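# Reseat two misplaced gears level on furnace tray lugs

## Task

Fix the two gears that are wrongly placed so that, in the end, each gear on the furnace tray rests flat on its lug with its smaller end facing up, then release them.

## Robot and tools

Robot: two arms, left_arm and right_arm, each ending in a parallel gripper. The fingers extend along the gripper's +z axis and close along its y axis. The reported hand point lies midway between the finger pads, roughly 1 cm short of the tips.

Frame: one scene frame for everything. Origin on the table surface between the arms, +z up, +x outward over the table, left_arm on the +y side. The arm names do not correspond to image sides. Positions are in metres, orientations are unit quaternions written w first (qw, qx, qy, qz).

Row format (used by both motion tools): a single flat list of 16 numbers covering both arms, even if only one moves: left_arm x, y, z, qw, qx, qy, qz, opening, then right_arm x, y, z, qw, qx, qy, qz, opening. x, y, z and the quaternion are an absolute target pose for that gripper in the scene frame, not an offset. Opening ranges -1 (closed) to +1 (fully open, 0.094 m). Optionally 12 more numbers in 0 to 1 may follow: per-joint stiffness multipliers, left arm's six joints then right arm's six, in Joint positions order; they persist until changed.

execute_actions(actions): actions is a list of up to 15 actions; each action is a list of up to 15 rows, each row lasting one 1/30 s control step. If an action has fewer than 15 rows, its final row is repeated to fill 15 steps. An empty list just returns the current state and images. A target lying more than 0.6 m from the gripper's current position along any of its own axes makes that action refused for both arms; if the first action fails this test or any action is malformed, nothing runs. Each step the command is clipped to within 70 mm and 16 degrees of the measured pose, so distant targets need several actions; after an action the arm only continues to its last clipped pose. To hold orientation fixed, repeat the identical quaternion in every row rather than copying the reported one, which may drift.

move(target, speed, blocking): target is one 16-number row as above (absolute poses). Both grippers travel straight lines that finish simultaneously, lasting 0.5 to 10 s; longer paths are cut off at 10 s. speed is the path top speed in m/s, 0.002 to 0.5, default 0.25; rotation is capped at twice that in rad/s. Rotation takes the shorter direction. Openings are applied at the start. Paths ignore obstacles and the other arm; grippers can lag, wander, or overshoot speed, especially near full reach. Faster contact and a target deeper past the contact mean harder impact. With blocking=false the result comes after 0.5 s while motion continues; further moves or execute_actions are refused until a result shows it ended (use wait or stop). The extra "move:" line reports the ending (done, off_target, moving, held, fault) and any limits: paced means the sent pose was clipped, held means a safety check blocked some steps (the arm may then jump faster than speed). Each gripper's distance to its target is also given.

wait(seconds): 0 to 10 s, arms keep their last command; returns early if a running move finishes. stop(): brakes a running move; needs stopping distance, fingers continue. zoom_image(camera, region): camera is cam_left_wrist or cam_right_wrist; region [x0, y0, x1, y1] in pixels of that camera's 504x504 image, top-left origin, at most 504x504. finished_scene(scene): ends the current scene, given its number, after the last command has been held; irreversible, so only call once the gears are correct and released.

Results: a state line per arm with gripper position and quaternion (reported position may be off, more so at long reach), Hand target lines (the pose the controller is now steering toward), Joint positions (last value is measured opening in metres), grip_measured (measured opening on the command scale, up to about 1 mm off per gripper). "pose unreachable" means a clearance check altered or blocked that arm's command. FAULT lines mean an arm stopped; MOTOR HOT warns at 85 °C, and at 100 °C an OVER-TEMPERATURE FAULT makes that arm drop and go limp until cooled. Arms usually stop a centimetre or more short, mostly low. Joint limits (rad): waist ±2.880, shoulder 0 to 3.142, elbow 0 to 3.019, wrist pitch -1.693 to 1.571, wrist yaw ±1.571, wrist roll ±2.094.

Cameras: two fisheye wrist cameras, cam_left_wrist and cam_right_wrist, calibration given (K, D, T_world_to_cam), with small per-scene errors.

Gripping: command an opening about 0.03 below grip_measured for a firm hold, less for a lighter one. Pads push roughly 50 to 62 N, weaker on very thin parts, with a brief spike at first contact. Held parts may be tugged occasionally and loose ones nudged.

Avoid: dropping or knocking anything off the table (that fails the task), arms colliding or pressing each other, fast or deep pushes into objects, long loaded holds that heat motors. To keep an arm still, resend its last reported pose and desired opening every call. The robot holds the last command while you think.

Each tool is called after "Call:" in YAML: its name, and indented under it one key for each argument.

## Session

Call:
execute_actions:
  actions: []

Scene clock: 0.00 s.
left_arm: end_effector_position=(+0.3541, +0.7575, +0.1268) grip_measured=+1.000 end_effector_quat_wxyz=(+0.093, -0.502, +0.859, +0.024) | right_arm: end_effector_position=(+0.4643, -0.1794, +0.3286) grip_measured=+1.000 end_effector_quat_wxyz=(+0.645, -0.187, +0.714, +0.198)
Joint positions: left_arm=[ 1.028  1.749  1.422 -1.052  0.017 -0.185  0.094] | right_arm=[ 0.058  1.088  0.7    0.272 -0.667 -0.03   0.094]
Joint velocities: left_arm=[ 0.024 -0.024 -0.017  0.002  0.022 -0.007  0.   ] | right_arm=[-0.005 -0.015 -0.007 -0.027 -0.066 -0.037  0.   ]
Hand target (left_arm): +0.360, +0.765, +0.141; +0.109, -0.501, +0.858, +0.030
Hand target (right_arm): +0.469, -0.180, +0.344; +0.655, -0.191, +0.705, +0.194
Joint stiffness scale: left_arm=[1. 1. 1. 1. 1. 1.] | right_arm=[1. 1. 1. 1. 1. 1.]
camera_calibration (this result's frames):
cam_left_wrist: T_world_to_cam=[[0.868407, -0.494676, 0.0341263, 0.06607], [-0.459072, -0.776077, 0.432386, 0.697345], [-0.187406, -0.391153, -0.901043, 0.60035], [0, 0, 0, 1]] pos_world=[0.375266, 0.808706, 0.237164]
cam_right_wrist: T_world_to_cam=[[0.526933, -0.849683, -0.0194928, -0.39136], [-0.56697, -0.334336, -0.752837, 0.455011], [0.633156, 0.407746, -0.657918, 0.119496], [0, 0, 0, 1]] pos_world=[0.388538, -0.229129, 0.41354]

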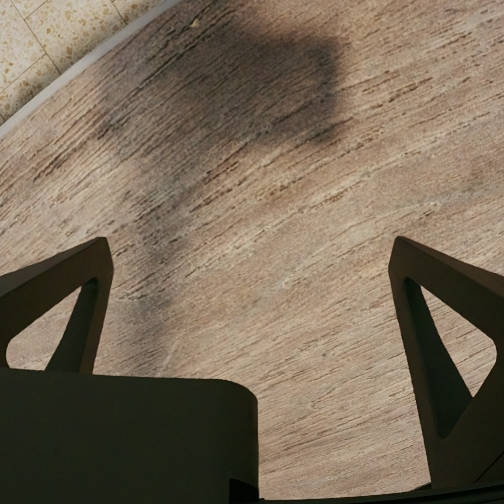

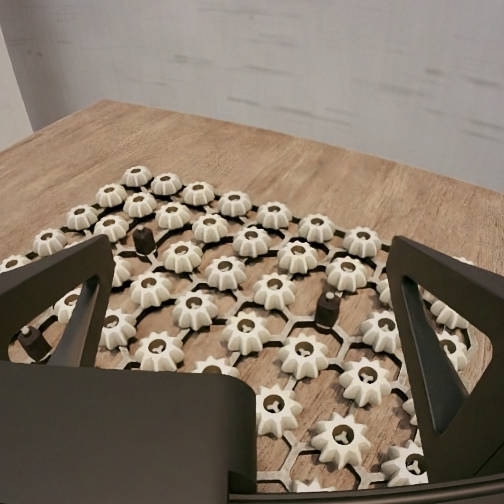

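Call:
move:
  target: [0.27,0.25,0.38,0.4210,0.0790,0.9028,-0.0368,1.0, 0.27,-0.19,0.38,0.4210,-0.0790,0.9028,0.0368,1.0]
  speed: 0.3

Scene clock: 4.23 s.
left_arm: end_effector_position=(+0.2720, +0.2409, +0.3540) grip_measured=+1.000 end_effector_quat_wxyz=(+0.393, +0.087, +0.914, -0.042) | right_arm: end_effector_position=(+0.2713, -0.1953, +0.3448) grip_measured=+1.000 end_effector_quat_wxyz=(+0.397, -0.082, +0.914, +0.031)
Joint positions: left_arm=[-0.207  0.623  0.933 -1.075 -0.115 -0.121  0.094] | right_arm=[ 0.265  0.582  0.895 -1.066 -0.057 -0.065  0.094]
Joint velocities: left_arm=[ 0.005 -0.005 -0.007 -0.017 -0.007  0.022  0.   ] | right_arm=[-0.005 -0.015 -0.027 -0.002 -0.037 -0.037  0.   ]
Hand target (left_arm): +0.272, +0.241, +0.386; +0.416, +0.079, +0.904, -0.050
Hand target (right_arm): +0.270, -0.194, +0.377; +0.423, -0.079, +0.902, +0.033
Off the commanded pose (left_arm): 0.028 m, 4 deg.
Off the commanded pose (right_arm): 0.036 m, 3 deg.
Joint stiffness scale: left_arm=[1. 1. 1. 1. 1. 1.] | right_arm=[1. 1. 1. 1. 1. 1.]
move: off_target (left_arm, right_arm)
camera_calibration (this result's frames):
cam_left_wrist: T_world_to_cam=[[-0.181834, -0.983312, -0.00588783, 0.291597], [-0.967182, 0.179925, -0.179405, 0.285045], [0.17747, -0.0269273, -0.983758, 0.42988], [0, 0, 0, 1]] pos_world=[0.252421, 0.24702, 0.475754]
cam_right_wrist: T_world_to_cam=[[0.191462, -0.981236, 0.0227868, -0.252128], [-0.962755, -0.19227, -0.190094, 0.293523], [0.190908, 0.0144576, -0.981501, 0.413592], [0, 0, 0, 1]] pos_world=[0.251905, -0.196941, 0.467483]

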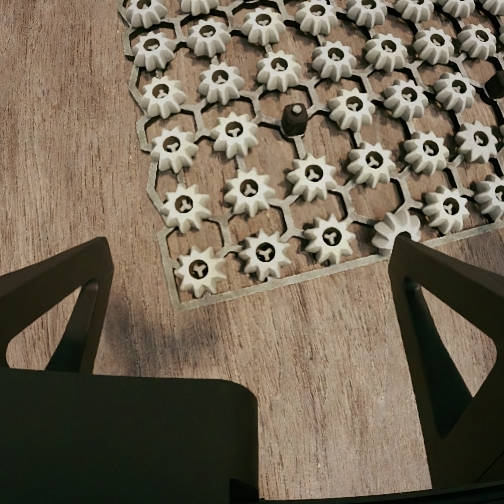

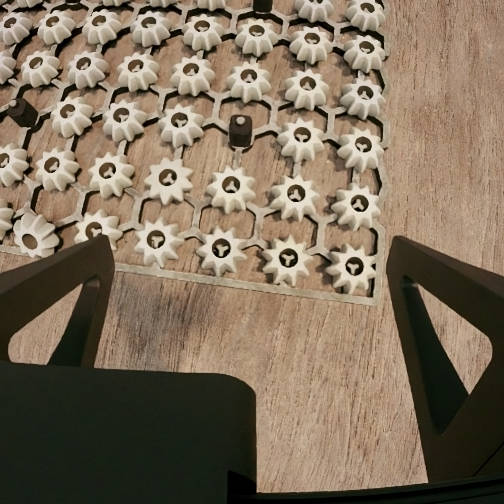

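Call:
execute_actions:
  actions: []

Scene clock: 5.43 s.
left_arm: end_effector_position=(+0.2720, +0.2409, +0.3540) grip_measured=+1.000 end_effector_quat_wxyz=(+0.393, +0.085, +0.915, -0.043) | right_arm: end_effector_position=(+0.2713, -0.1953, +0.3448) grip_measured=+1.000 end_effector_quat_wxyz=(+0.397, -0.081, +0.914, +0.031)
Joint positions: left_arm=[-0.207  0.623  0.933 -1.075 -0.115 -0.124  0.094] | right_arm=[ 0.265  0.582  0.895 -1.066 -0.057 -0.064  0.094]
Joint velocities: left_arm=[ 0.015 -0.005  0.002  0.007  0.066  0.022  0.   ] | right_arm=[-0.005 -0.005  0.002 -0.007  0.007 -0.037  0.   ]
Hand target (left_arm): +0.272, +0.241, +0.386; +0.416, +0.079, +0.904, -0.050
Hand target (right_arm): +0.270, -0.194, +0.377; +0.423, -0.079, +0.902, +0.033
Off the commanded pose (left_arm): 0.028 m, 4 deg.
Off the commanded pose (right_arm): 0.036 m, 3 deg.
Joint stiffness scale: left_arm=[1. 1. 1. 1. 1. 1.] | right_arm=[1. 1. 1. 1. 1. 1.]
camera_calibration (this result's frames):
cam_left_wrist: T_world_to_cam=[[-0.179773, -0.983701, -0.00367153, 0.290346], [-0.967636, 0.177506, -0.179365, 0.285737], [0.177093, -0.0286922, -0.983776, 0.430415], [0, 0, 0, 1]] pos_world=[0.252462, 0.247243, 0.475749]
cam_right_wrist: T_world_to_cam=[[0.190698, -0.981403, 0.0219513, -0.251665], [-0.962931, -0.191361, -0.190118, 0.293757], [0.190783, 0.0151176, -0.981516, 0.41376], [0, 0, 0, 1]] pos_world=[0.251921, -0.197027, 0.467485]

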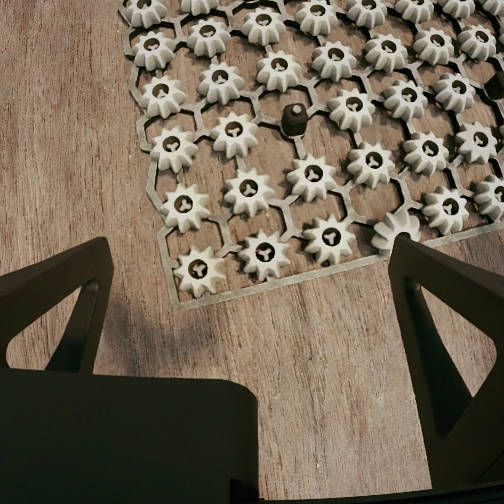

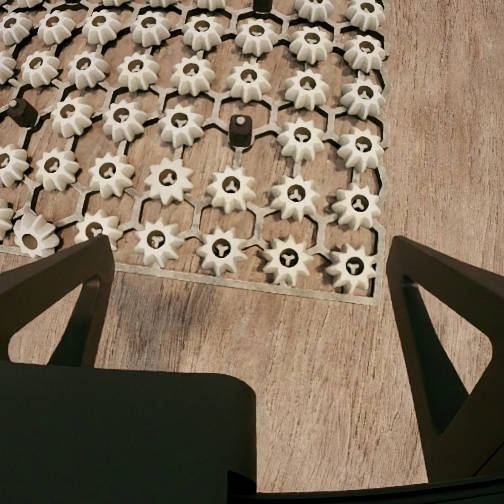

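Call:
zoom_image:
  camera: "cam_right_wrist"
  region: [0, 130, 260, 290]

Call:
zoom_image:
  camera: "cam_left_wrist"
  region: [270, 100, 504, 290]

Region (0, 130, 260, 290) of cam_right_wrist's 504x504 image, scaled by 1.938, with more detail than that image has; it fills the top 310 rows of this view, and the rest is white.

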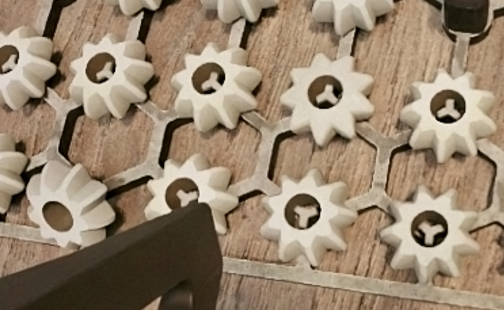

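Region (270, 100, 504, 290) of cam_left_wrist's 504x504 image, scaled by 2.154, with more detail than that image has; it fills the top 409 rows of this view, and the rest is white.

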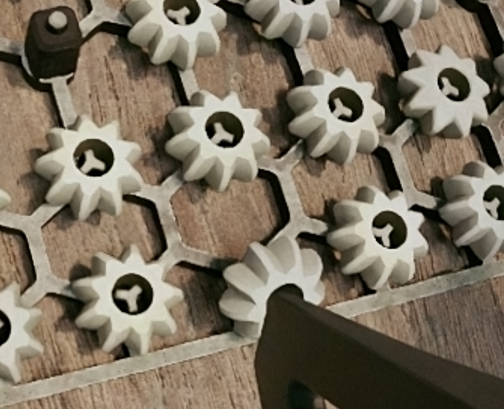

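Call:
move:
  target: [0.285,0.064,0.115,0.2588,0,0.9659,0,0.6,0.403,-0.085,0.125,0,-0.4147,0.9100,0,0.6]
  speed: 0.2

Scene clock: 13.47 s.
left_arm: end_effector_position=(+0.2782, +0.0737, +0.1035) grip_measured=+0.602 end_effector_quat_wxyz=(+0.242, +0.001, +0.970, +0.014) | right_arm: end_effector_position=(+0.3825, -0.0934, +0.1157) grip_measured=+0.602 end_effector_quat_wxyz=(-0.017, -0.408, +0.913, -0.002)
Joint positions: left_arm=[-0.738  1.273  0.762 -0.759 -0.393 -0.828  0.075] | right_arm=[ 0.513  1.531  1.127 -1.2    0.007 -0.503  0.075]
Joint velocities: left_arm=[-0.015 -0.015  0.007  0.007  0.007  0.022  0.001] | right_arm=[-0.024  0.005  0.007  0.007  0.022 -0.037  0.   ]
Hand target (left_arm): +0.285, +0.061, +0.111; +0.253, -0.004, +0.967, -0.001
Hand target (right_arm): +0.399, -0.085, +0.130; +0.000, -0.417, +0.909, -0.006
Off the commanded pose (left_arm): 0.016 m, 3 deg.
Off the commanded pose (right_arm): 0.024 m, 2 deg.
Joint stiffness scale: left_arm=[1. 1. 1. 1. 1. 1.] | right_arm=[1. 1. 1. 1. 1. 1.]
move: off_target (left_arm, right_arm)
camera_calibration (this result's frames):
cam_left_wrist: T_world_to_cam=[[0.0092971, -0.998921, -0.0454935, 0.0789223], [-0.989705, -0.0156902, 0.142259, 0.263569], [-0.14282, 0.0437025, -0.988783, 0.262368], [0, 0, 0, 1]] pos_world=[0.297593, 0.0715064, 0.22552]
cam_right_wrist: T_world_to_cam=[[0.759553, -0.650302, -0.0137029, -0.350352], [-0.507346, -0.605501, 0.613162, 0.0708692], [-0.407037, -0.458777, -0.789838, 0.328301], [0, 0, 0, 1]] pos_world=[0.435697, -0.0343064, 0.211049]

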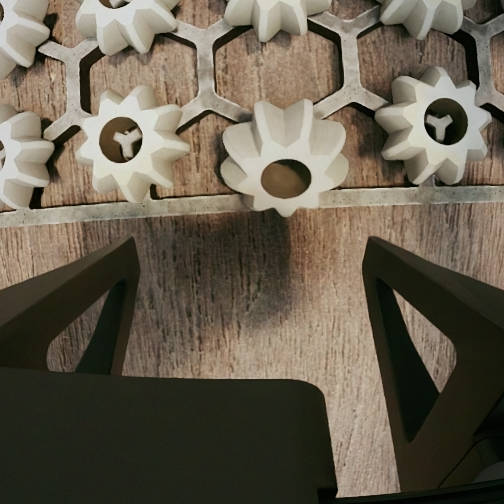

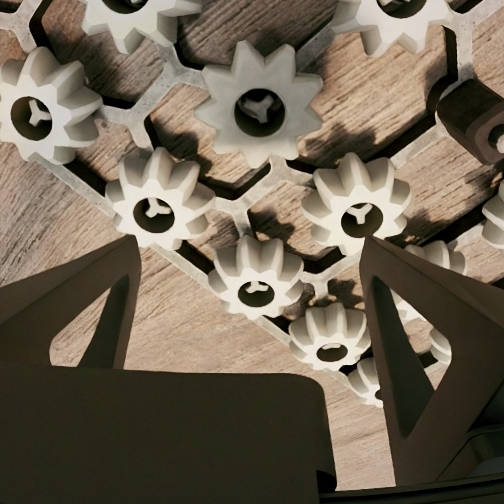

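Call:
zoom_image:
  camera: "cam_left_wrist"
  region: [190, 70, 380, 240]

Call:
zoom_image:
  camera: "cam_right_wrist"
  region: [170, 20, 350, 190]

Region (190, 70, 380, 240) of cam_left_wrist's 504x504 image, scaled by 2.653, with more detail than that image has; it fills the top 451 rows of this view, and the rest is white.

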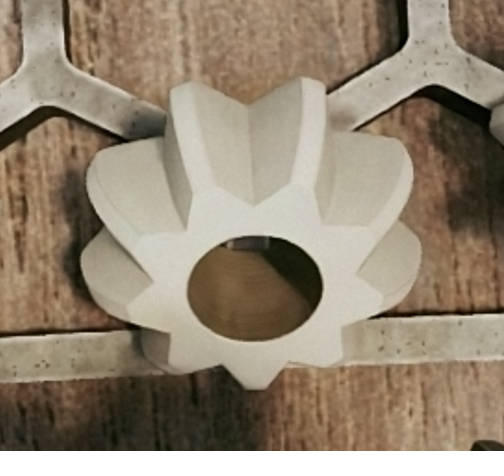

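Region (170, 20, 350, 190) of cam_right_wrist's 504x504 image, scaled by 2.800, with more detail than that image has.

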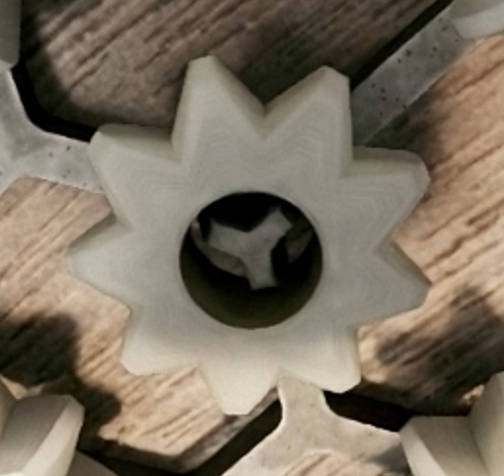

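Call:
execute_actions:
  actions:
    - [[0.2853,0.0638,0.1127,0.2656,0.0043,0.9637,0.0025,0.58,0.4033,-0.0841,0.1217,0,-0.4173,0.9088,0,0.58],[0.2857,0.0636,0.1103,0.2724,0.0087,0.9614,0.0051,0.57,0.4035,-0.0833,0.1183,0,-0.4200,0.9075,0,0.57],[0.2860,0.0634,0.1080,0.2791,0.0130,0.9590,0.0076,0.56,0.4038,-0.0824,0.1150,0,-0.4226,0.9063,0,0.56],[0.2863,0.0632,0.1057,0.2859,0.0174,0.9566,0.0101,0.55,0.4041,-0.0815,0.1117,0,-0.4252,0.9051,0,0.55],[0.2867,0.0630,0.1033,0.2927,0.0217,0.9542,0.0126,0.55,0.4043,-0.0807,0.1083,0,-0.4278,0.9038,0,0.55],[0.2870,0.0628,0.1010,0.2995,0.0260,0.9518,0.0152,0.55,0.4046,-0.0798,0.1050,0,-0.4304,0.9026,0,0.55],[0.2873,0.0626,0.0987,0.3063,0.0304,0.9494,0.0177,0.55,0.4049,-0.0789,0.1017,0,-0.4330,0.9013,0,0.55],[0.2877,0.0624,0.0963,0.3130,0.0347,0.9470,0.0202,0.55,0.4051,-0.0781,0.0983,0,-0.4357,0.9001,0,0.55],[0.2880,0.0622,0.0940,0.3198,0.0391,0.9445,0.0227,0.55,0.4054,-0.0772,0.0950,0,-0.4383,0.8988,0,0.55],[0.2883,0.0620,0.0917,0.3266,0.0434,0.9421,0.0253,0.55,0.4057,-0.0763,0.0917,0,-0.4409,0.8975,0,0.55],[0.2887,0.0618,0.0893,0.3334,0.0477,0.9396,0.0278,0.55,0.4059,-0.0755,0.0883,0,-0.4435,0.8962,0,0.55],[0.2890,0.0616,0.0870,0.3402,0.0521,0.9372,0.0303,0.55,0.4062,-0.0746,0.0850,0,-0.4461,0.8949,0,0.55],[0.2893,0.0614,0.0847,0.3469,0.0564,0.9347,0.0328,0.55,0.4065,-0.0737,0.0817,0,-0.4488,0.8936,0,0.55],[0.2897,0.0612,0.0823,0.3537,0.0608,0.9323,0.0354,0.55,0.4067,-0.0729,0.0783,0,-0.4514,0.8923,0,0.55],[0.290,0.061,0.080,0.3605,0.0651,0.9298,0.0379,0.55,0.407,-0.072,0.075,0,-0.4540,0.8910,0,0.55]]
    - [[0.290,0.061,0.080,0.3605,0.0651,0.9298,0.0379,0.55,0.407,-0.072,0.075,0,-0.4540,0.8910,0,0.55]]

Scene clock: 18.30 s.
left_arm: end_effector_position=(+0.2893, +0.0650, +0.0829) grip_measured=+0.552 end_effector_quat_wxyz=(+0.356, +0.060, +0.932, +0.040) | right_arm: end_effector_position=(+0.4048, -0.0762, +0.0810) grip_measured=+0.552 end_effector_quat_wxyz=(+0.001, -0.446, +0.895, -0.002)
Joint positions: left_arm=[-0.811  1.318  0.649 -0.456 -0.604 -0.694  0.073] | right_arm=[ 0.531  1.615  1.127 -1.08   0.003 -0.57   0.073]
Joint velocities: left_arm=[ 0.005 -0.015 -0.007  0.007 -0.081 -0.066 -0.   ] | right_arm=[ 0.005  0.005 -0.012  0.002  0.022 -0.037  0.001]
Hand target (left_arm): +0.290, +0.061, +0.080; +0.360, +0.065, +0.930, +0.038
Hand target (right_arm): +0.407, -0.072, +0.075; +0.000, -0.454, +0.891, +0.000
Off the commanded pose (left_arm): 0.005 m, 1 deg.
Off the commanded pose (right_arm): 0.008 m, 1 deg.
Joint stiffness scale: left_arm=[1. 1. 1. 1. 1. 1.] | right_arm=[1. 1. 1. 1. 1. 1.]
camera_calibration (this result's frames):
cam_left_wrist: T_world_to_cam=[[-0.074899, -0.988306, -0.132823, 0.100108], [-0.991752, 0.0877201, -0.0934558, 0.290778], [0.104014, 0.124728, -0.986724, 0.16706], [0, 0, 0, 1]] pos_world=[0.278501, 0.0525934, 0.205313]
cam_right_wrist: T_world_to_cam=[[0.812, -0.583656, 0.00109939, -0.373961], [-0.473288, -0.657347, 0.586424, 0.0983474], [-0.341547, -0.476697, -0.810003, 0.291669], [0, 0, 0, 1]] pos_world=[0.449822, -0.0145786, 0.178991]

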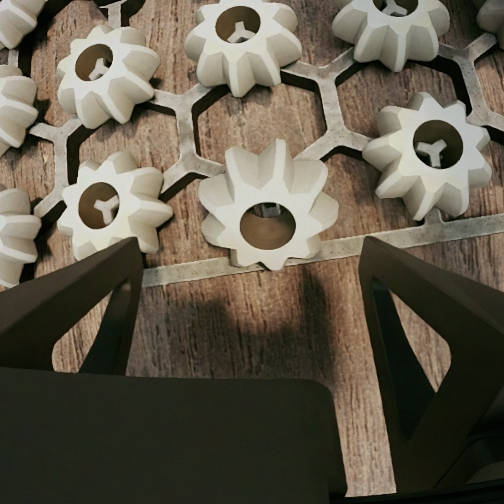

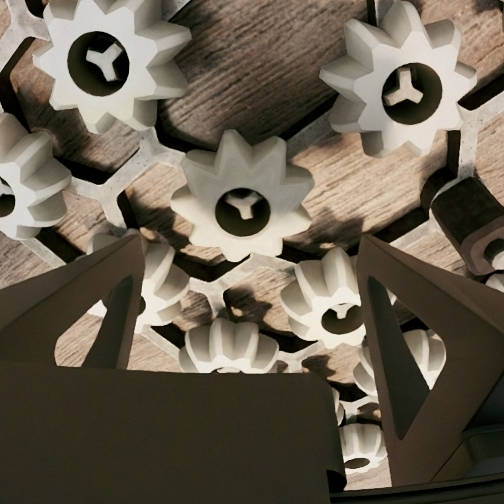

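Call:
zoom_image:
  camera: "cam_left_wrist"
  region: [110, 120, 400, 300]

Call:
zoom_image:
  camera: "cam_right_wrist"
  region: [110, 110, 400, 290]

Region (110, 120, 400, 300) of cam_left_wrist's 504x504 image, scaled by 1.738, with more detail than that image has; it fills the top 313 rows of this view, and the rest is white.

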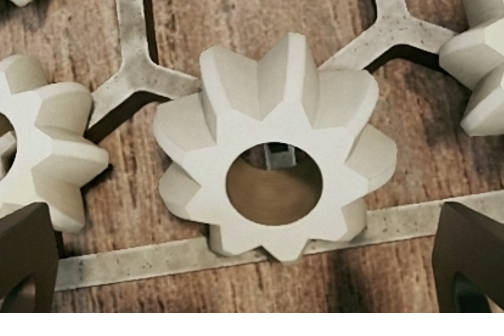

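Region (110, 110, 400, 290) of cam_right_wrist's 504x504 image, scaled by 1.738, with more detail than that image has; it fills the top 313 rows of this view, and the rest is white.

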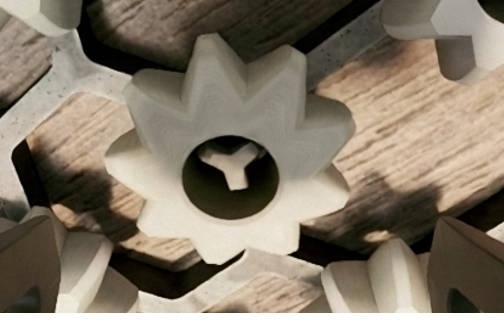

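Call:
execute_actions:
  actions:
    - [[0.2905,0.0606,0.0788,0.3605,0.0651,0.9298,0.0379,0.55,0.4067,-0.0718,0.0734,0,-0.4540,0.8910,0,0.55],[0.2910,0.0601,0.0775,0.3605,0.0651,0.9298,0.0379,0.55,0.4064,-0.0716,0.0718,0,-0.4540,0.8910,0,0.55],[0.2915,0.0597,0.0763,0.3605,0.0651,0.9298,0.0379,0.55,0.4061,-0.0714,0.0702,0,-0.4540,0.8910,0,0.55],[0.2920,0.0593,0.0750,0.3605,0.0651,0.9298,0.0379,0.55,0.4058,-0.0712,0.0686,0,-0.4540,0.8910,0,0.55],[0.2925,0.0588,0.0738,0.3605,0.0651,0.9298,0.0379,0.55,0.4055,-0.0710,0.0670,0,-0.4540,0.8910,0,0.55],[0.2930,0.0584,0.0725,0.3605,0.0651,0.9298,0.0379,0.55,0.4052,-0.0708,0.0654,0,-0.4540,0.8910,0,0.55],[0.2935,0.0580,0.0713,0.3605,0.0651,0.9298,0.0379,0.55,0.4050,-0.0707,0.0638,0,-0.4540,0.8910,0,0.55],[0.2940,0.0575,0.0700,0.3605,0.0651,0.9298,0.0379,0.55,0.4047,-0.0705,0.0622,0,-0.4540,0.8910,0,0.55],[0.2945,0.0571,0.0688,0.3605,0.0651,0.9298,0.0379,0.55,0.4044,-0.0703,0.0606,0,-0.4540,0.8910,0,0.55],[0.2950,0.0567,0.0675,0.3605,0.0651,0.9298,0.0379,0.55,0.4041,-0.0701,0.0590,0,-0.4540,0.8910,0,0.55],[0.2955,0.0562,0.0663,0.3605,0.0651,0.9298,0.0379,0.55,0.4038,-0.0699,0.0575,0,-0.4540,0.8910,0,0.55],[0.2960,0.0558,0.0650,0.3605,0.0651,0.9298,0.0379,0.55,0.4035,-0.0697,0.0560,0,-0.4540,0.8910,0,0.55]]

Scene clock: 21.10 s.
left_arm: end_effector_position=(+0.2941, +0.0582, +0.0699) grip_measured=+0.552 end_effector_quat_wxyz=(+0.358, +0.062, +0.931, +0.039) | right_arm: end_effector_position=(+0.4069, -0.0734, +0.0706) grip_measured=+0.552 end_effector_quat_wxyz=(+0.011, -0.448, +0.894, -0.003)
Joint positions: left_arm=[-0.811  1.368  0.649 -0.399 -0.604 -0.687  0.073] | right_arm=[ 0.535  1.624  1.108 -1.032  0.003 -0.571  0.073]
Joint velocities: left_arm=[-0.005  0.073  0.007  0.027  0.037  0.022 -0.001] | right_arm=[ 0.015  0.054 -0.037  0.007 -0.081 -0.037 -0.001]
Hand target (left_arm): +0.296, +0.056, +0.065; +0.360, +0.065, +0.930, +0.038
Hand target (right_arm): +0.403, -0.070, +0.057; +0.000, -0.454, +0.891, -0.000
Off the commanded pose (left_arm): 0.006 m, 0 deg.
Off the commanded pose (right_arm): 0.015 m, 1 deg.
Joint stiffness scale: left_arm=[1. 1. 1. 1. 1. 1.] | right_arm=[1. 1. 1. 1. 1. 1.]
camera_calibration (this result's frames):
cam_left_wrist: T_world_to_cam=[[-0.0794386, -0.98805, -0.132083, 0.0932849], [-0.990938, 0.0926684, -0.097229, 0.294581], [0.108307, 0.123162, -0.986459, 0.153436], [0, 0, 0, 1]] pos_world=[0.282704, 0.0459743, 0.192321]
cam_right_wrist: T_world_to_cam=[[0.81477, -0.579665, 0.011755, -0.375616], [-0.480375, -0.663579, 0.5735, 0.110652], [-0.324638, -0.472917, -0.819121, 0.279266], [0, 0, 0, 1]] pos_world=[0.449855, -0.0122351, 0.169709]

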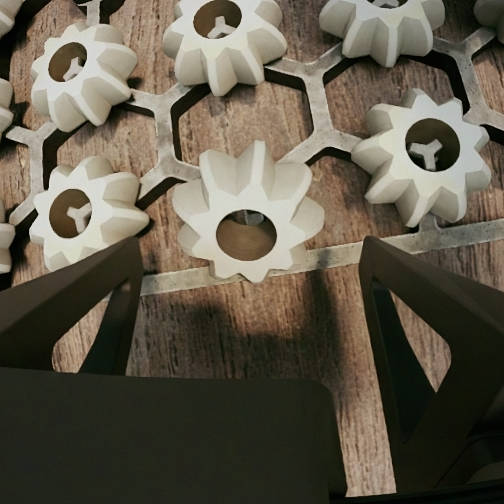

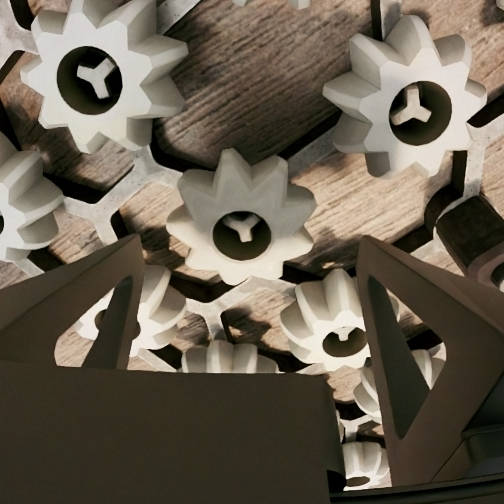

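Call:
execute_actions:
  actions: []

Scene clock: 21.33 s.
left_arm: end_effector_position=(+0.2943, +0.0579, +0.0693) grip_measured=+0.552 end_effector_quat_wxyz=(+0.358, +0.063, +0.931, +0.039) | right_arm: end_effector_position=(+0.4064, -0.0733, +0.0676) grip_measured=+0.552 end_effector_quat_wxyz=(+0.008, -0.449, +0.894, -0.003)
Joint positions: left_arm=[-0.811  1.37   0.649 -0.397 -0.604 -0.686  0.073] | right_arm=[ 0.536  1.63   1.106 -1.03   0.003 -0.571  0.073]
Joint velocities: left_arm=[-0.015  0.005 -0.007  0.002 -0.037 -0.007 -0.   ] | right_arm=[-0.005 -0.005  0.002 -0.027 -0.022  0.037 -0.   ]
Hand target (left_arm): +0.296, +0.056, +0.065; +0.360, +0.065, +0.930, +0.038
Hand target (right_arm): +0.403, -0.070, +0.057; -0.000, -0.454, +0.891, -0.000
Off the commanded pose (left_arm): 0.005 m, 0 deg.
Off the commanded pose (right_arm): 0.012 m, 1 deg.
Joint stiffness scale: left_arm=[1. 1. 1. 1. 1. 1.] | right_arm=[1. 1. 1. 1. 1. 1.]
camera_calibration (this result's frames):
cam_left_wrist: T_world_to_cam=[[-0.0802509, -0.987923, -0.132548, 0.0931796], [-0.990841, 0.0935521, -0.0973711, 0.294695], [0.108595, 0.12352, -0.986382, 0.152748], [0, 0, 0, 1]] pos_world=[0.282886, 0.0456175, 0.191714]
cam_right_wrist: T_world_to_cam=[[0.81526, -0.579025, 0.00898497, -0.37501], [-0.4772, -0.662939, 0.576881, 0.110708], [-0.328072, -0.474596, -0.816779, 0.277874], [0, 0, 0, 1]] pos_world=[0.449724, -0.0118694, 0.166466]

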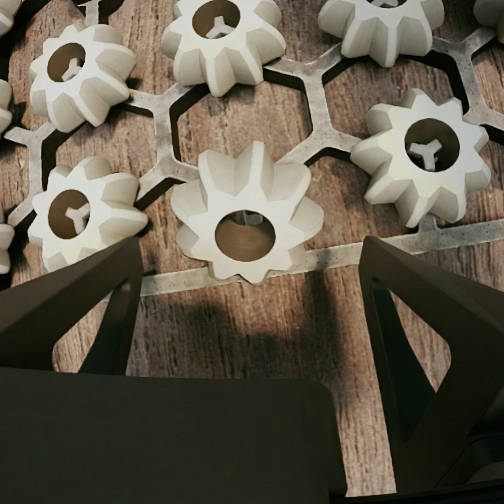

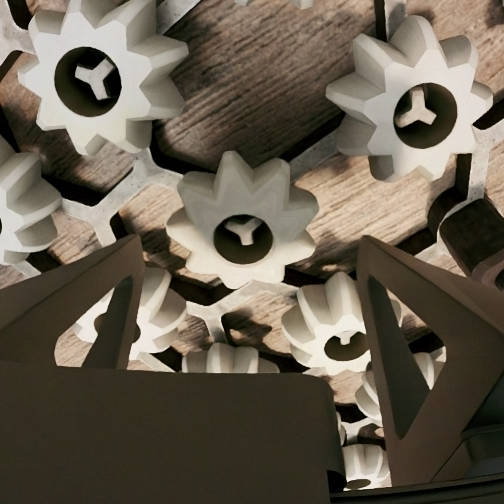

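Call:
zoom_image:
  camera: "cam_left_wrist"
  region: [110, 130, 400, 310]

Call:
zoom_image:
  camera: "cam_right_wrist"
  region: [110, 130, 400, 310]

Region (110, 130, 400, 310) of cam_left_wrist's 504x504 image, scaled by 1.738, with more detail than that image has; it fills the top 313 rows of this view, and the rest is white.

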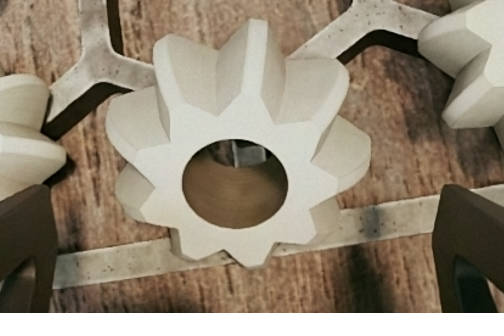

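Region (110, 130, 400, 310) of cam_right_wrist's 504x504 image, scaled by 1.738, with more detail than that image has; it fills the top 313 rows of this view, and the rest is white.

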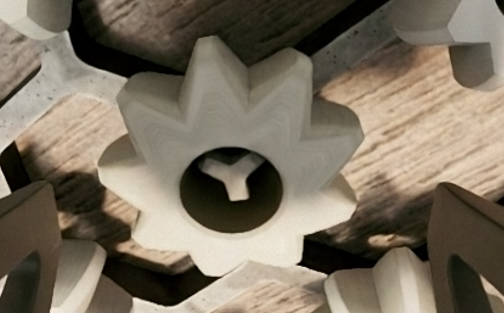

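Call:
execute_actions:
  actions:
    - [[0.2975,0.0565,0.0645,0.3605,0.0651,0.9298,0.0379,0.55,0.4030,-0.0698,0.0555,0,-0.4540,0.8910,0,0.55],[0.2990,0.0572,0.0638,0.3605,0.0651,0.9298,0.0379,0.55,0.4024,-0.0699,0.0550,0,-0.4540,0.8910,0,0.55],[0.3005,0.0579,0.0630,0.3605,0.0651,0.9298,0.0379,0.55,0.4018,-0.0701,0.0544,0,-0.4540,0.8910,0,0.55],[0.3014,0.0580,0.0620,0.3605,0.0651,0.9298,0.0379,0.55,0.4012,-0.0702,0.0536,0,-0.4540,0.8910,0,0.55],[0.3023,0.0581,0.0609,0.3605,0.0651,0.9298,0.0379,0.55,0.4006,-0.0704,0.0527,0,-0.4540,0.8910,0,0.55],[0.3032,0.0582,0.0598,0.3605,0.0651,0.9298,0.0379,0.55,0.4000,-0.0705,0.0517,0,-0.4540,0.8910,0,0.55],[0.3041,0.0584,0.0587,0.3605,0.0651,0.9298,0.0379,0.55,0.3994,-0.0707,0.0507,0,-0.4540,0.8910,0,0.55],[0.3050,0.0585,0.0576,0.3605,0.0651,0.9298,0.0379,0.55,0.3988,-0.0708,0.0497,0,-0.4540,0.8910,0,0.55],[0.3059,0.0586,0.0565,0.3605,0.0651,0.9298,0.0379,0.55,0.3983,-0.0709,0.0487,0,-0.4540,0.8910,0,0.55],[0.3068,0.0587,0.0554,0.3605,0.0651,0.9298,0.0379,0.55,0.3983,-0.0709,0.0477,0,-0.4540,0.8910,0,0.55],[0.3077,0.0588,0.0543,0.3605,0.0651,0.9298,0.0379,0.55,0.3983,-0.0709,0.0467,0,-0.4540,0.8910,0,0.55],[0.3086,0.0590,0.0532,0.3605,0.0651,0.9298,0.0379,0.55,0.3983,-0.0709,0.0457,0,-0.4540,0.8910,0,0.55],[0.3095,0.0591,0.0521,0.3605,0.0651,0.9298,0.0379,0.55,0.3983,-0.0709,0.0447,0,-0.4540,0.8910,0,0.55],[0.3104,0.0592,0.0510,0.3605,0.0651,0.9298,0.0379,0.55,0.3983,-0.0709,0.0437,0,-0.4540,0.8910,0,0.55],[0.3113,0.0593,0.0499,0.3605,0.0651,0.9298,0.0379,0.55,0.3983,-0.0709,0.0427,0,-0.4540,0.8910,0,0.55]]
    - [[0.3122,0.0594,0.0488,0.3605,0.0651,0.9298,0.0379,0.55,0.3983,-0.0709,0.0415,0,-0.4540,0.8910,0,0.55],[0.3131,0.0596,0.0477,0.3605,0.0651,0.9298,0.0379,0.55,0.3983,-0.0709,0.0403,0,-0.4540,0.8910,0,0.55],[0.3140,0.0597,0.0466,0.3605,0.0651,0.9298,0.0379,0.55,0.3983,-0.0709,0.0391,0,-0.4540,0.8910,0,0.55],[0.3149,0.0598,0.0455,0.3605,0.0651,0.9298,0.0379,0.55,0.3983,-0.0709,0.0379,0,-0.4540,0.8910,0,0.55],[0.3158,0.0599,0.0444,0.3605,0.0651,0.9298,0.0379,0.55,0.3983,-0.0709,0.0367,0,-0.4540,0.8910,0,0.55],[0.3167,0.0601,0.0433,0.3605,0.0651,0.9298,0.0379,0.55,0.3983,-0.0709,0.0355,0,-0.4540,0.8910,0,0.55],[0.3176,0.0602,0.0423,0.3605,0.0651,0.9298,0.0379,0.55,0.3983,-0.0709,0.0343,0,-0.4540,0.8910,0,0.55],[0.3184,0.0603,0.0413,0.3605,0.0651,0.9298,0.0379,0.55,0.3983,-0.0709,0.0332,0,-0.4540,0.8910,0,0.55],[0.3190,0.0604,0.0406,0.3605,0.0651,0.9298,0.0379,0.55,0.3983,-0.0709,0.0322,0,-0.4540,0.8910,0,0.55]]

Scene clock: 24.43 s.
left_arm: end_effector_position=(+0.3167, +0.0595, +0.0469) grip_measured=+0.552 end_effector_quat_wxyz=(+0.361, +0.064, +0.930, +0.037) | right_arm: end_effector_position=(+0.4021, -0.0741, +0.0440) grip_measured=+0.552 end_effector_quat_wxyz=(+0.009, -0.450, +0.893, -0.003)
Joint positions: left_arm=[-0.755  1.451  0.644 -0.269 -0.578 -0.621  0.073] | right_arm=[ 0.537  1.654  1.064 -0.963  0.003 -0.571  0.073]
Joint velocities: left_arm=[ 0.005  0.005  0.022  0.027  0.022  0.066 -0.   ] | right_arm=[ 0.015 -0.005 -0.002  0.012 -0.022  0.007 -0.001]
Hand target (left_arm): +0.319, +0.061, +0.040; +0.361, +0.065, +0.930, +0.038
Hand target (right_arm): +0.398, -0.071, +0.033; +0.000, -0.454, +0.891, -0.000
Off the commanded pose (left_arm): 0.007 m, 0 deg.
Off the commanded pose (right_arm): 0.013 m, 1 deg.
Joint stiffness scale: left_arm=[1. 1. 1. 1. 1. 1.] | right_arm=[1. 1. 1. 1. 1. 1.]
camera_calibration (this result's frames):
cam_left_wrist: T_world_to_cam=[[-0.08291, -0.988015, -0.1302, 0.0943051], [-0.99005, 0.0965684, -0.10235, 0.314399], [0.113697, 0.120418, -0.986191, 0.126593], [0, 0, 0, 1]] pos_world=[0.304696, 0.0475697, 0.169303]
cam_right_wrist: T_world_to_cam=[[0.816136, -0.577783, 0.00941115, -0.372107], [-0.476599, -0.663822, 0.576362, 0.121431], [-0.326765, -0.474875, -0.81714, 0.256215], [0, 0, 0, 1]] pos_world=[0.445286, -0.012719, 0.142877]

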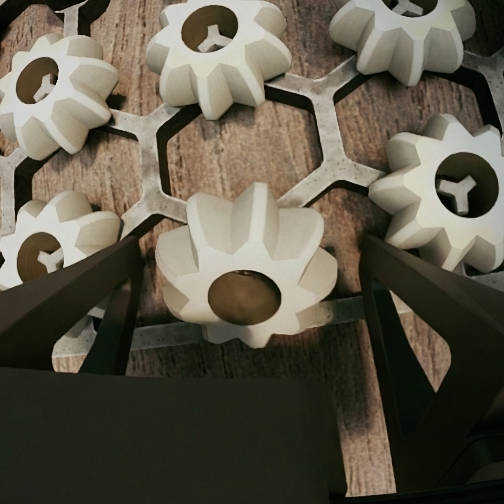

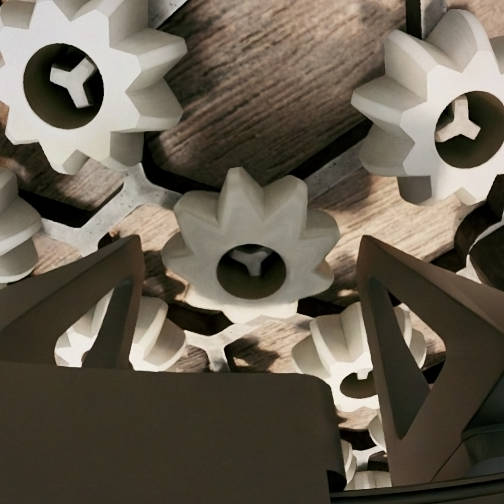

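Call:
zoom_image:
  camera: "cam_left_wrist"
  region: [110, 170, 400, 370]

Call:
zoom_image:
  camera: "cam_right_wrist"
  region: [110, 150, 400, 350]

Region (110, 170, 400, 370) of cam_left_wrist's 504x504 image, scaled by 1.738, with more detail than that image has; it fills the top 348 rows of this view, and the rest is white.

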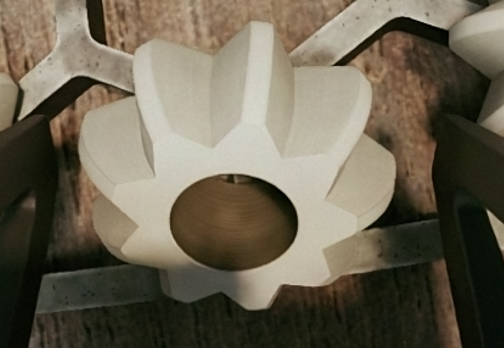

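Region (110, 150, 400, 350) of cam_right_wrist's 504x504 image, scaled by 1.738, with more detail than that image has; it fills the top 348 rows of this view, and the rest is white.

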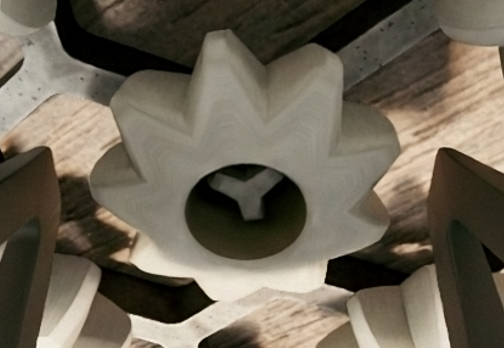

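Call:
execute_actions:
  actions:
    - [[0.3189,0.0606,0.0400,0.3605,0.0651,0.9298,0.0379,0.53,0.3983,-0.0709,0.0316,0,-0.4540,0.8910,0,0.53],[0.3189,0.0608,0.0394,0.3605,0.0651,0.9298,0.0379,0.51,0.3983,-0.0709,0.0310,0,-0.4540,0.8910,0,0.51],[0.3188,0.0610,0.0388,0.3605,0.0651,0.9298,0.0379,0.49,0.3983,-0.0709,0.0303,0,-0.4540,0.8910,0,0.49],[0.3188,0.0612,0.0382,0.3605,0.0651,0.9298,0.0379,0.47,0.3983,-0.0709,0.0296,0,-0.4540,0.8910,0,0.47],[0.3187,0.0614,0.0376,0.3605,0.0651,0.9298,0.0379,0.45,0.3983,-0.0709,0.0289,0,-0.4540,0.8910,0,0.45],[0.3186,0.0616,0.0370,0.3605,0.0651,0.9298,0.0379,0.43,0.3983,-0.0709,0.0282,0,-0.4540,0.8910,0,0.43],[0.3186,0.0618,0.0365,0.3605,0.0651,0.9298,0.0379,0.41,0.3983,-0.0709,0.0276,0,-0.4540,0.8910,0,0.41],[0.3185,0.0620,0.0360,0.3605,0.0651,0.9298,0.0379,0.39,0.3983,-0.0709,0.0270,0,-0.4540,0.8910,0,0.39],[0.3185,0.0620,0.0360,0.3605,0.0651,0.9298,0.0379,0.37,0.3983,-0.0709,0.0270,0,-0.4540,0.8910,0,0.37],[0.3185,0.0620,0.0360,0.3605,0.0651,0.9298,0.0379,0.35,0.3983,-0.0709,0.0270,0,-0.4540,0.8910,0,0.35]]

Scene clock: 25.93 s.
left_arm: end_effector_position=(+0.3158, +0.0604, +0.0431) grip_measured=+0.352 end_effector_quat_wxyz=(+0.361, +0.065, +0.930, +0.036) | right_arm: end_effector_position=(+0.4031, -0.0738, +0.0408) grip_measured=+0.352 end_effector_quat_wxyz=(+0.012, -0.450, +0.893, -0.003)
Joint positions: left_arm=[-0.755  1.456  0.635 -0.253 -0.577 -0.618  0.064] | right_arm=[ 0.537  1.658  1.059 -0.949  0.003 -0.571  0.064]
Joint velocities: left_arm=[-0.015 -0.005 -0.002  0.017  0.037  0.095 -0.   ] | right_arm=[-0.005  0.015 -0.037  0.002  0.007 -0.007 -0.   ]
Hand target (left_arm): +0.318, +0.062, +0.036; +0.360, +0.065, +0.930, +0.038
Hand target (right_arm): +0.398, -0.071, +0.028; -0.000, -0.454, +0.891, -0.000
Off the commanded pose (left_arm): 0.008 m, 0 deg.
Off the commanded pose (right_arm): 0.015 m, 1 deg.
Joint stiffness scale: left_arm=[1. 1. 1. 1. 1. 1.] | right_arm=[1. 1. 1. 1. 1. 1.]
camera_calibration (this result's frames):
cam_left_wrist: T_world_to_cam=[[-0.0858766, -0.987769, -0.130143, 0.095594], [-0.989693, 0.0996007, -0.102895, 0.312703], [0.114598, 0.119965, -0.986142, 0.122588], [0, 0, 0, 1]] pos_world=[0.303641, 0.0485732, 0.165505]
cam_right_wrist: T_world_to_cam=[[0.816077, -0.577806, 0.0126073, -0.372795], [-0.479673, -0.664987, 0.572457, 0.125311], [-0.322385, -0.473216, -0.819838, 0.252609], [0, 0, 0, 1]] pos_world=[0.445775, -0.0125339, 0.140063]

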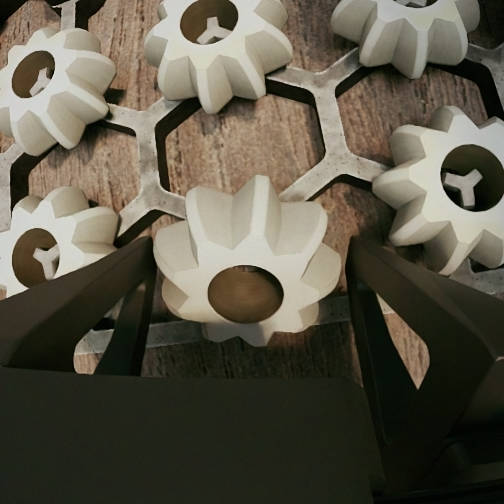

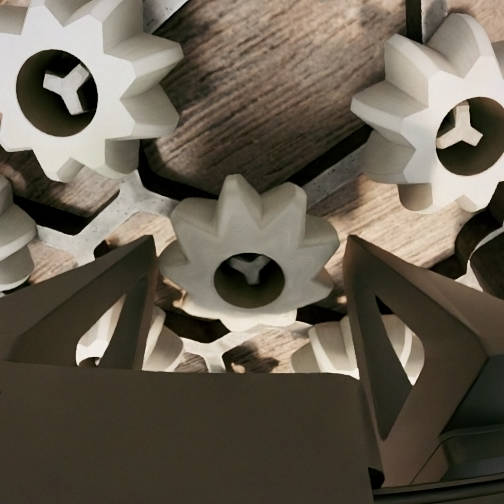

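Call:
zoom_image:
  camera: "cam_left_wrist"
  region: [120, 165, 390, 365]

Call:
zoom_image:
  camera: "cam_right_wrist"
  region: [120, 165, 390, 365]

Region (120, 165, 390, 365) of cam_left_wrist's 504x504 image, scaled by 1.867, with more detail than that image has; it fills the top 373 rows of this view, and the rest is white.

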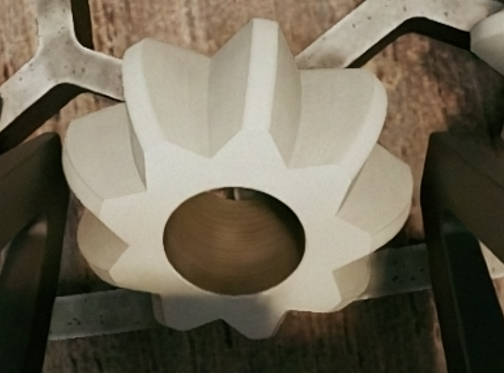

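Region (120, 165, 390, 365) of cam_right_wrist's 504x504 image, scaled by 1.867, with more detail than that image has; it fills the top 373 rows of this view, and the rest is white.

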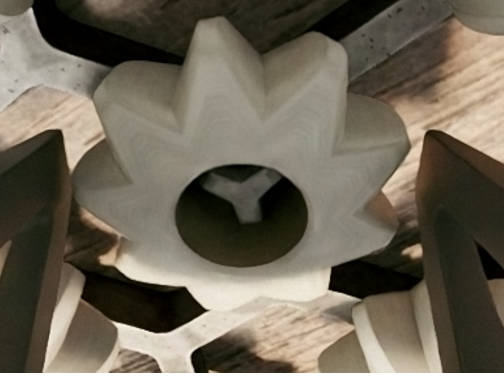

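Call:
execute_actions:
  actions:
    - [[0.3188,0.0625,0.0358,0.3605,0.0651,0.9298,0.0379,0.33,0.3978,-0.0711,0.0268,0,-0.4540,0.8910,0,0.33],[0.3191,0.0630,0.0356,0.3605,0.0651,0.9298,0.0379,0.31,0.3975,-0.0712,0.0266,0,-0.4540,0.8910,0,0.31],[0.3194,0.0635,0.0354,0.3605,0.0651,0.9298,0.0379,0.29,0.3975,-0.0712,0.0266,0,-0.4540,0.8910,0,0.29],[0.3194,0.0635,0.0354,0.3605,0.0651,0.9298,0.0379,0.275,0.3975,-0.0712,0.0266,0,-0.4540,0.8910,0,0.275],[0.3194,0.0635,0.0354,0.3605,0.0651,0.9298,0.0379,0.26,0.3975,-0.0712,0.0266,0,-0.4540,0.8910,0,0.26],[0.3194,0.0635,0.0354,0.3605,0.0651,0.9298,0.0379,0.248,0.3975,-0.0712,0.0266,0,-0.4540,0.8910,0,0.248],[0.3194,0.0635,0.0354,0.3605,0.0651,0.9298,0.0379,0.236,0.3975,-0.0712,0.0266,0,-0.4540,0.8910,0,0.236],[0.3194,0.0635,0.0354,0.3605,0.0651,0.9298,0.0379,0.226,0.3975,-0.0712,0.0266,0,-0.4540,0.8910,0,0.226],[0.3194,0.0635,0.0354,0.3605,0.0651,0.9298,0.0379,0.216,0.3975,-0.0712,0.0266,0,-0.4540,0.8910,0,0.216],[0.3194,0.0635,0.0354,0.3605,0.0651,0.9298,0.0379,0.206,0.3975,-0.0712,0.0266,0,-0.4540,0.8910,0,0.206],[0.3194,0.0635,0.0354,0.3605,0.0651,0.9298,0.0379,0.197,0.3975,-0.0712,0.0266,0,-0.4540,0.8910,0,0.197],[0.3194,0.0635,0.0354,0.3605,0.0651,0.9298,0.0379,0.188,0.3975,-0.0712,0.0266,0,-0.4540,0.8910,0,0.188],[0.3194,0.0635,0.0354,0.3605,0.0651,0.9298,0.0379,0.18,0.3975,-0.0712,0.0266,0,-0.4540,0.8910,0,0.18],[0.3194,0.0635,0.0354,0.3605,0.0651,0.9298,0.0379,0.172,0.3975,-0.0712,0.0266,0,-0.4540,0.8910,0,0.172],[0.3194,0.0635,0.0354,0.3605,0.0651,0.9298,0.0379,0.165,0.3975,-0.0712,0.0266,0,-0.4540,0.8910,0,0.165]]

Call:
execute_actions:
  actions: []

Scene clock: 27.60 s.
left_arm: end_effector_position=(+0.3175, +0.0609, +0.0434) grip_measured=+0.185 end_effector_quat_wxyz=(+0.362, +0.064, +0.929, +0.035) | right_arm: end_effector_position=(+0.4023, -0.0733, +0.0397) grip_measured=+0.188 end_effector_quat_wxyz=(+0.011, -0.450, +0.893, -0.002)
Joint positions: left_arm=[-0.75   1.456  0.635 -0.247 -0.574 -0.614  0.056] | right_arm=[ 0.539  1.659  1.058 -0.947  0.002 -0.571  0.056]
Joint velocities: left_arm=[-0.015 -0.005 -0.007 -0.002 -0.095 -0.007 -0.003] | right_arm=[-0.005 -0.015  0.017 -0.007  0.022 -0.022 -0.002]
Hand target (left_arm): +0.319, +0.064, +0.036; +0.360, +0.065, +0.930, +0.038
Hand target (right_arm): +0.397, -0.071, +0.027; +0.000, -0.454, +0.891, -0.000
Off the commanded pose (left_arm): 0.009 m, 0 deg.
Off the commanded pose (right_arm): 0.014 m, 1 deg.
Joint stiffness scale: left_arm=[1. 1. 1. 1. 1. 1.] | right_arm=[1. 1. 1. 1. 1. 1.]
camera_calibration (this result's frames):
cam_left_wrist: T_world_to_cam=[[-0.0848913, -0.988292, -0.126775, 0.095861], [-0.989693, 0.0983628, -0.104081, 0.314545], [0.115332, 0.116633, -0.986456, 0.12258], [0, 0, 0, 1]] pos_world=[0.305303, 0.0495023, 0.165811]
cam_right_wrist: T_world_to_cam=[[0.816781, -0.576853, 0.0104898, -0.371932], [-0.477761, -0.666058, 0.57281, 0.125004], [-0.32344, -0.472872, -0.819621, 0.252127], [0, 0, 0, 1]] pos_world=[0.445057, -0.012067, 0.138946]

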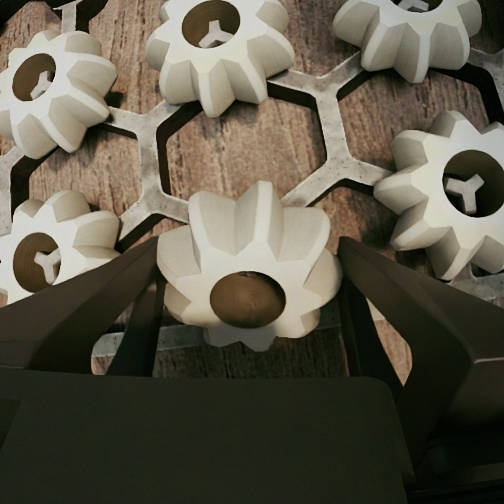

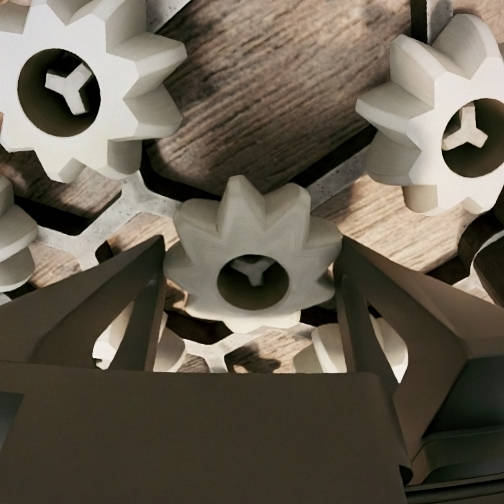

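Scene clock: 27.60 s.
left_arm: end_effector_position=(+0.3175, +0.0609, +0.0434) grip_measured=+0.185 end_effector_quat_wxyz=(+0.362, +0.064, +0.929, +0.035) | right_arm: end_effector_position=(+0.4023, -0.0733, +0.0397) grip_measured=+0.188 end_effector_quat_wxyz=(+0.011, -0.450, +0.893, -0.002)
Joint positions: left_arm=[-0.75   1.456  0.635 -0.247 -0.574 -0.614  0.056] | right_arm=[ 0.539  1.659  1.058 -0.947  0.002 -0.571  0.056]
Joint velocities: left_arm=[-0.015 -0.005 -0.007 -0.002 -0.095 -0.007 -0.003] | right_arm=[-0.005 -0.015  0.017 -0.007  0.022 -0.022 -0.002]
Hand target (left_arm): +0.319, +0.064, +0.036; +0.360, +0.065, +0.930, +0.038
Hand target (right_arm): +0.397, -0.071, +0.027; +0.000, -0.454, +0.891, -0.000
Off the commanded pose (left_arm): 0.009 m, 0 deg.
Off the commanded pose (right_arm): 0.014 m, 1 deg.
Joint stiffness scale: left_arm=[1. 1. 1. 1. 1. 1.] | right_arm=[1. 1. 1. 1. 1. 1.]
camera_calibration (this result's frames):
cam_left_wrist: T_world_to_cam=[[-0.0848913, -0.988292, -0.126775, 0.095861], [-0.989693, 0.0983628, -0.104081, 0.314545], [0.115332, 0.116633, -0.986456, 0.12258], [0, 0, 0, 1]] pos_world=[0.305303, 0.0495023, 0.165811]
cam_right_wrist: T_world_to_cam=[[0.816781, -0.576853, 0.0104898, -0.371932], [-0.477761, -0.666058, 0.57281, 0.125004], [-0.32344, -0.472872, -0.819621, 0.252127], [0, 0, 0, 1]] pos_world=[0.445057, -0.012067, 0.138946]

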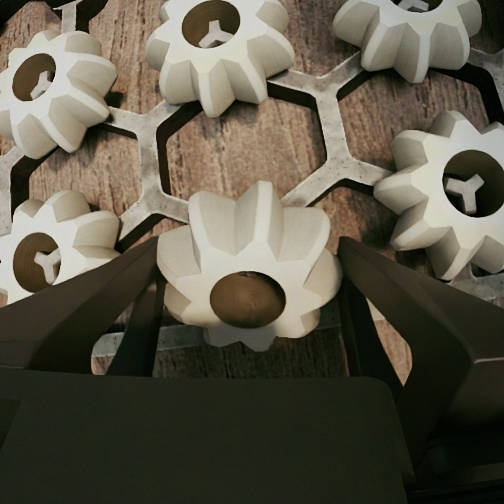

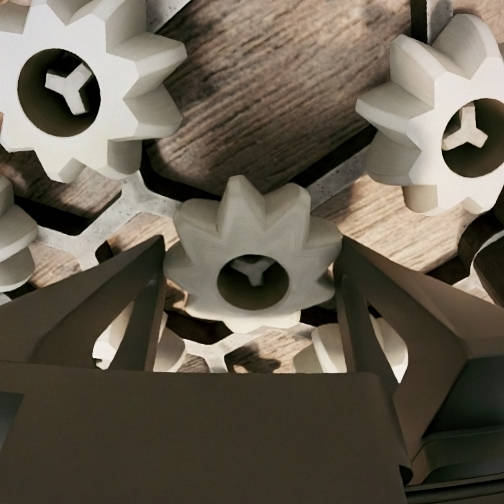

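Call:
execute_actions:
  actions: []

Scene clock: 29.77 s.
left_arm: end_effector_position=(+0.3175, +0.0609, +0.0434) grip_measured=+0.184 end_effector_quat_wxyz=(+0.362, +0.064, +0.929, +0.035) | right_arm: end_effector_position=(+0.4023, -0.0733, +0.0397) grip_measured=+0.188 end_effector_quat_wxyz=(+0.011, -0.450, +0.893, -0.002)
Joint positions: left_arm=[-0.75   1.456  0.635 -0.247 -0.574 -0.614  0.056] | right_arm=[ 0.539  1.659  1.058 -0.947  0.002 -0.571  0.056]
Joint velocities: left_arm=[ 0.005 -0.005 -0.007 -0.007 -0.037  0.007 -0.001] | right_arm=[ 0.005 -0.015 -0.002 -0.027 -0.022  0.007  0.   ]
Hand target (left_arm): +0.319, +0.064, +0.036; +0.360, +0.065, +0.930, +0.038
Hand target (right_arm): +0.397, -0.071, +0.027; +0.000, -0.454, +0.891, -0.000
Off the commanded pose (left_arm): 0.009 m, 0 deg.
Off the commanded pose (right_arm): 0.014 m, 1 deg.
Joint stiffness scale: left_arm=[1. 1. 1. 1. 1. 1.] | right_arm=[1. 1. 1. 1. 1. 1.]
camera_calibration (this result's frames):
cam_left_wrist: T_world_to_cam=[[-0.0848913, -0.988292, -0.126775, 0.095861], [-0.989693, 0.0983628, -0.104081, 0.314545], [0.115332, 0.116633, -0.986456, 0.12258], [0, 0, 0, 1]] pos_world=[0.305303, 0.0495023, 0.165811]
cam_right_wrist: T_world_to_cam=[[0.816781, -0.576853, 0.0104898, -0.371932], [-0.477761, -0.666058, 0.57281, 0.125004], [-0.32344, -0.472872, -0.819621, 0.252127], [0, 0, 0, 1]] pos_world=[0.445057, -0.012067, 0.138946]

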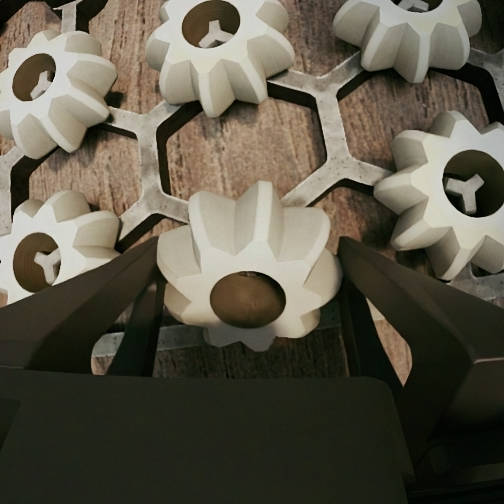

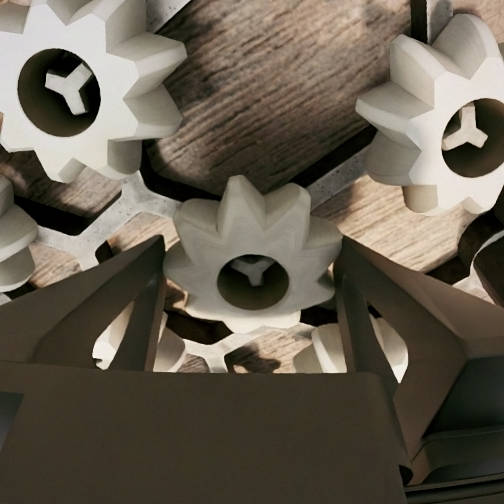

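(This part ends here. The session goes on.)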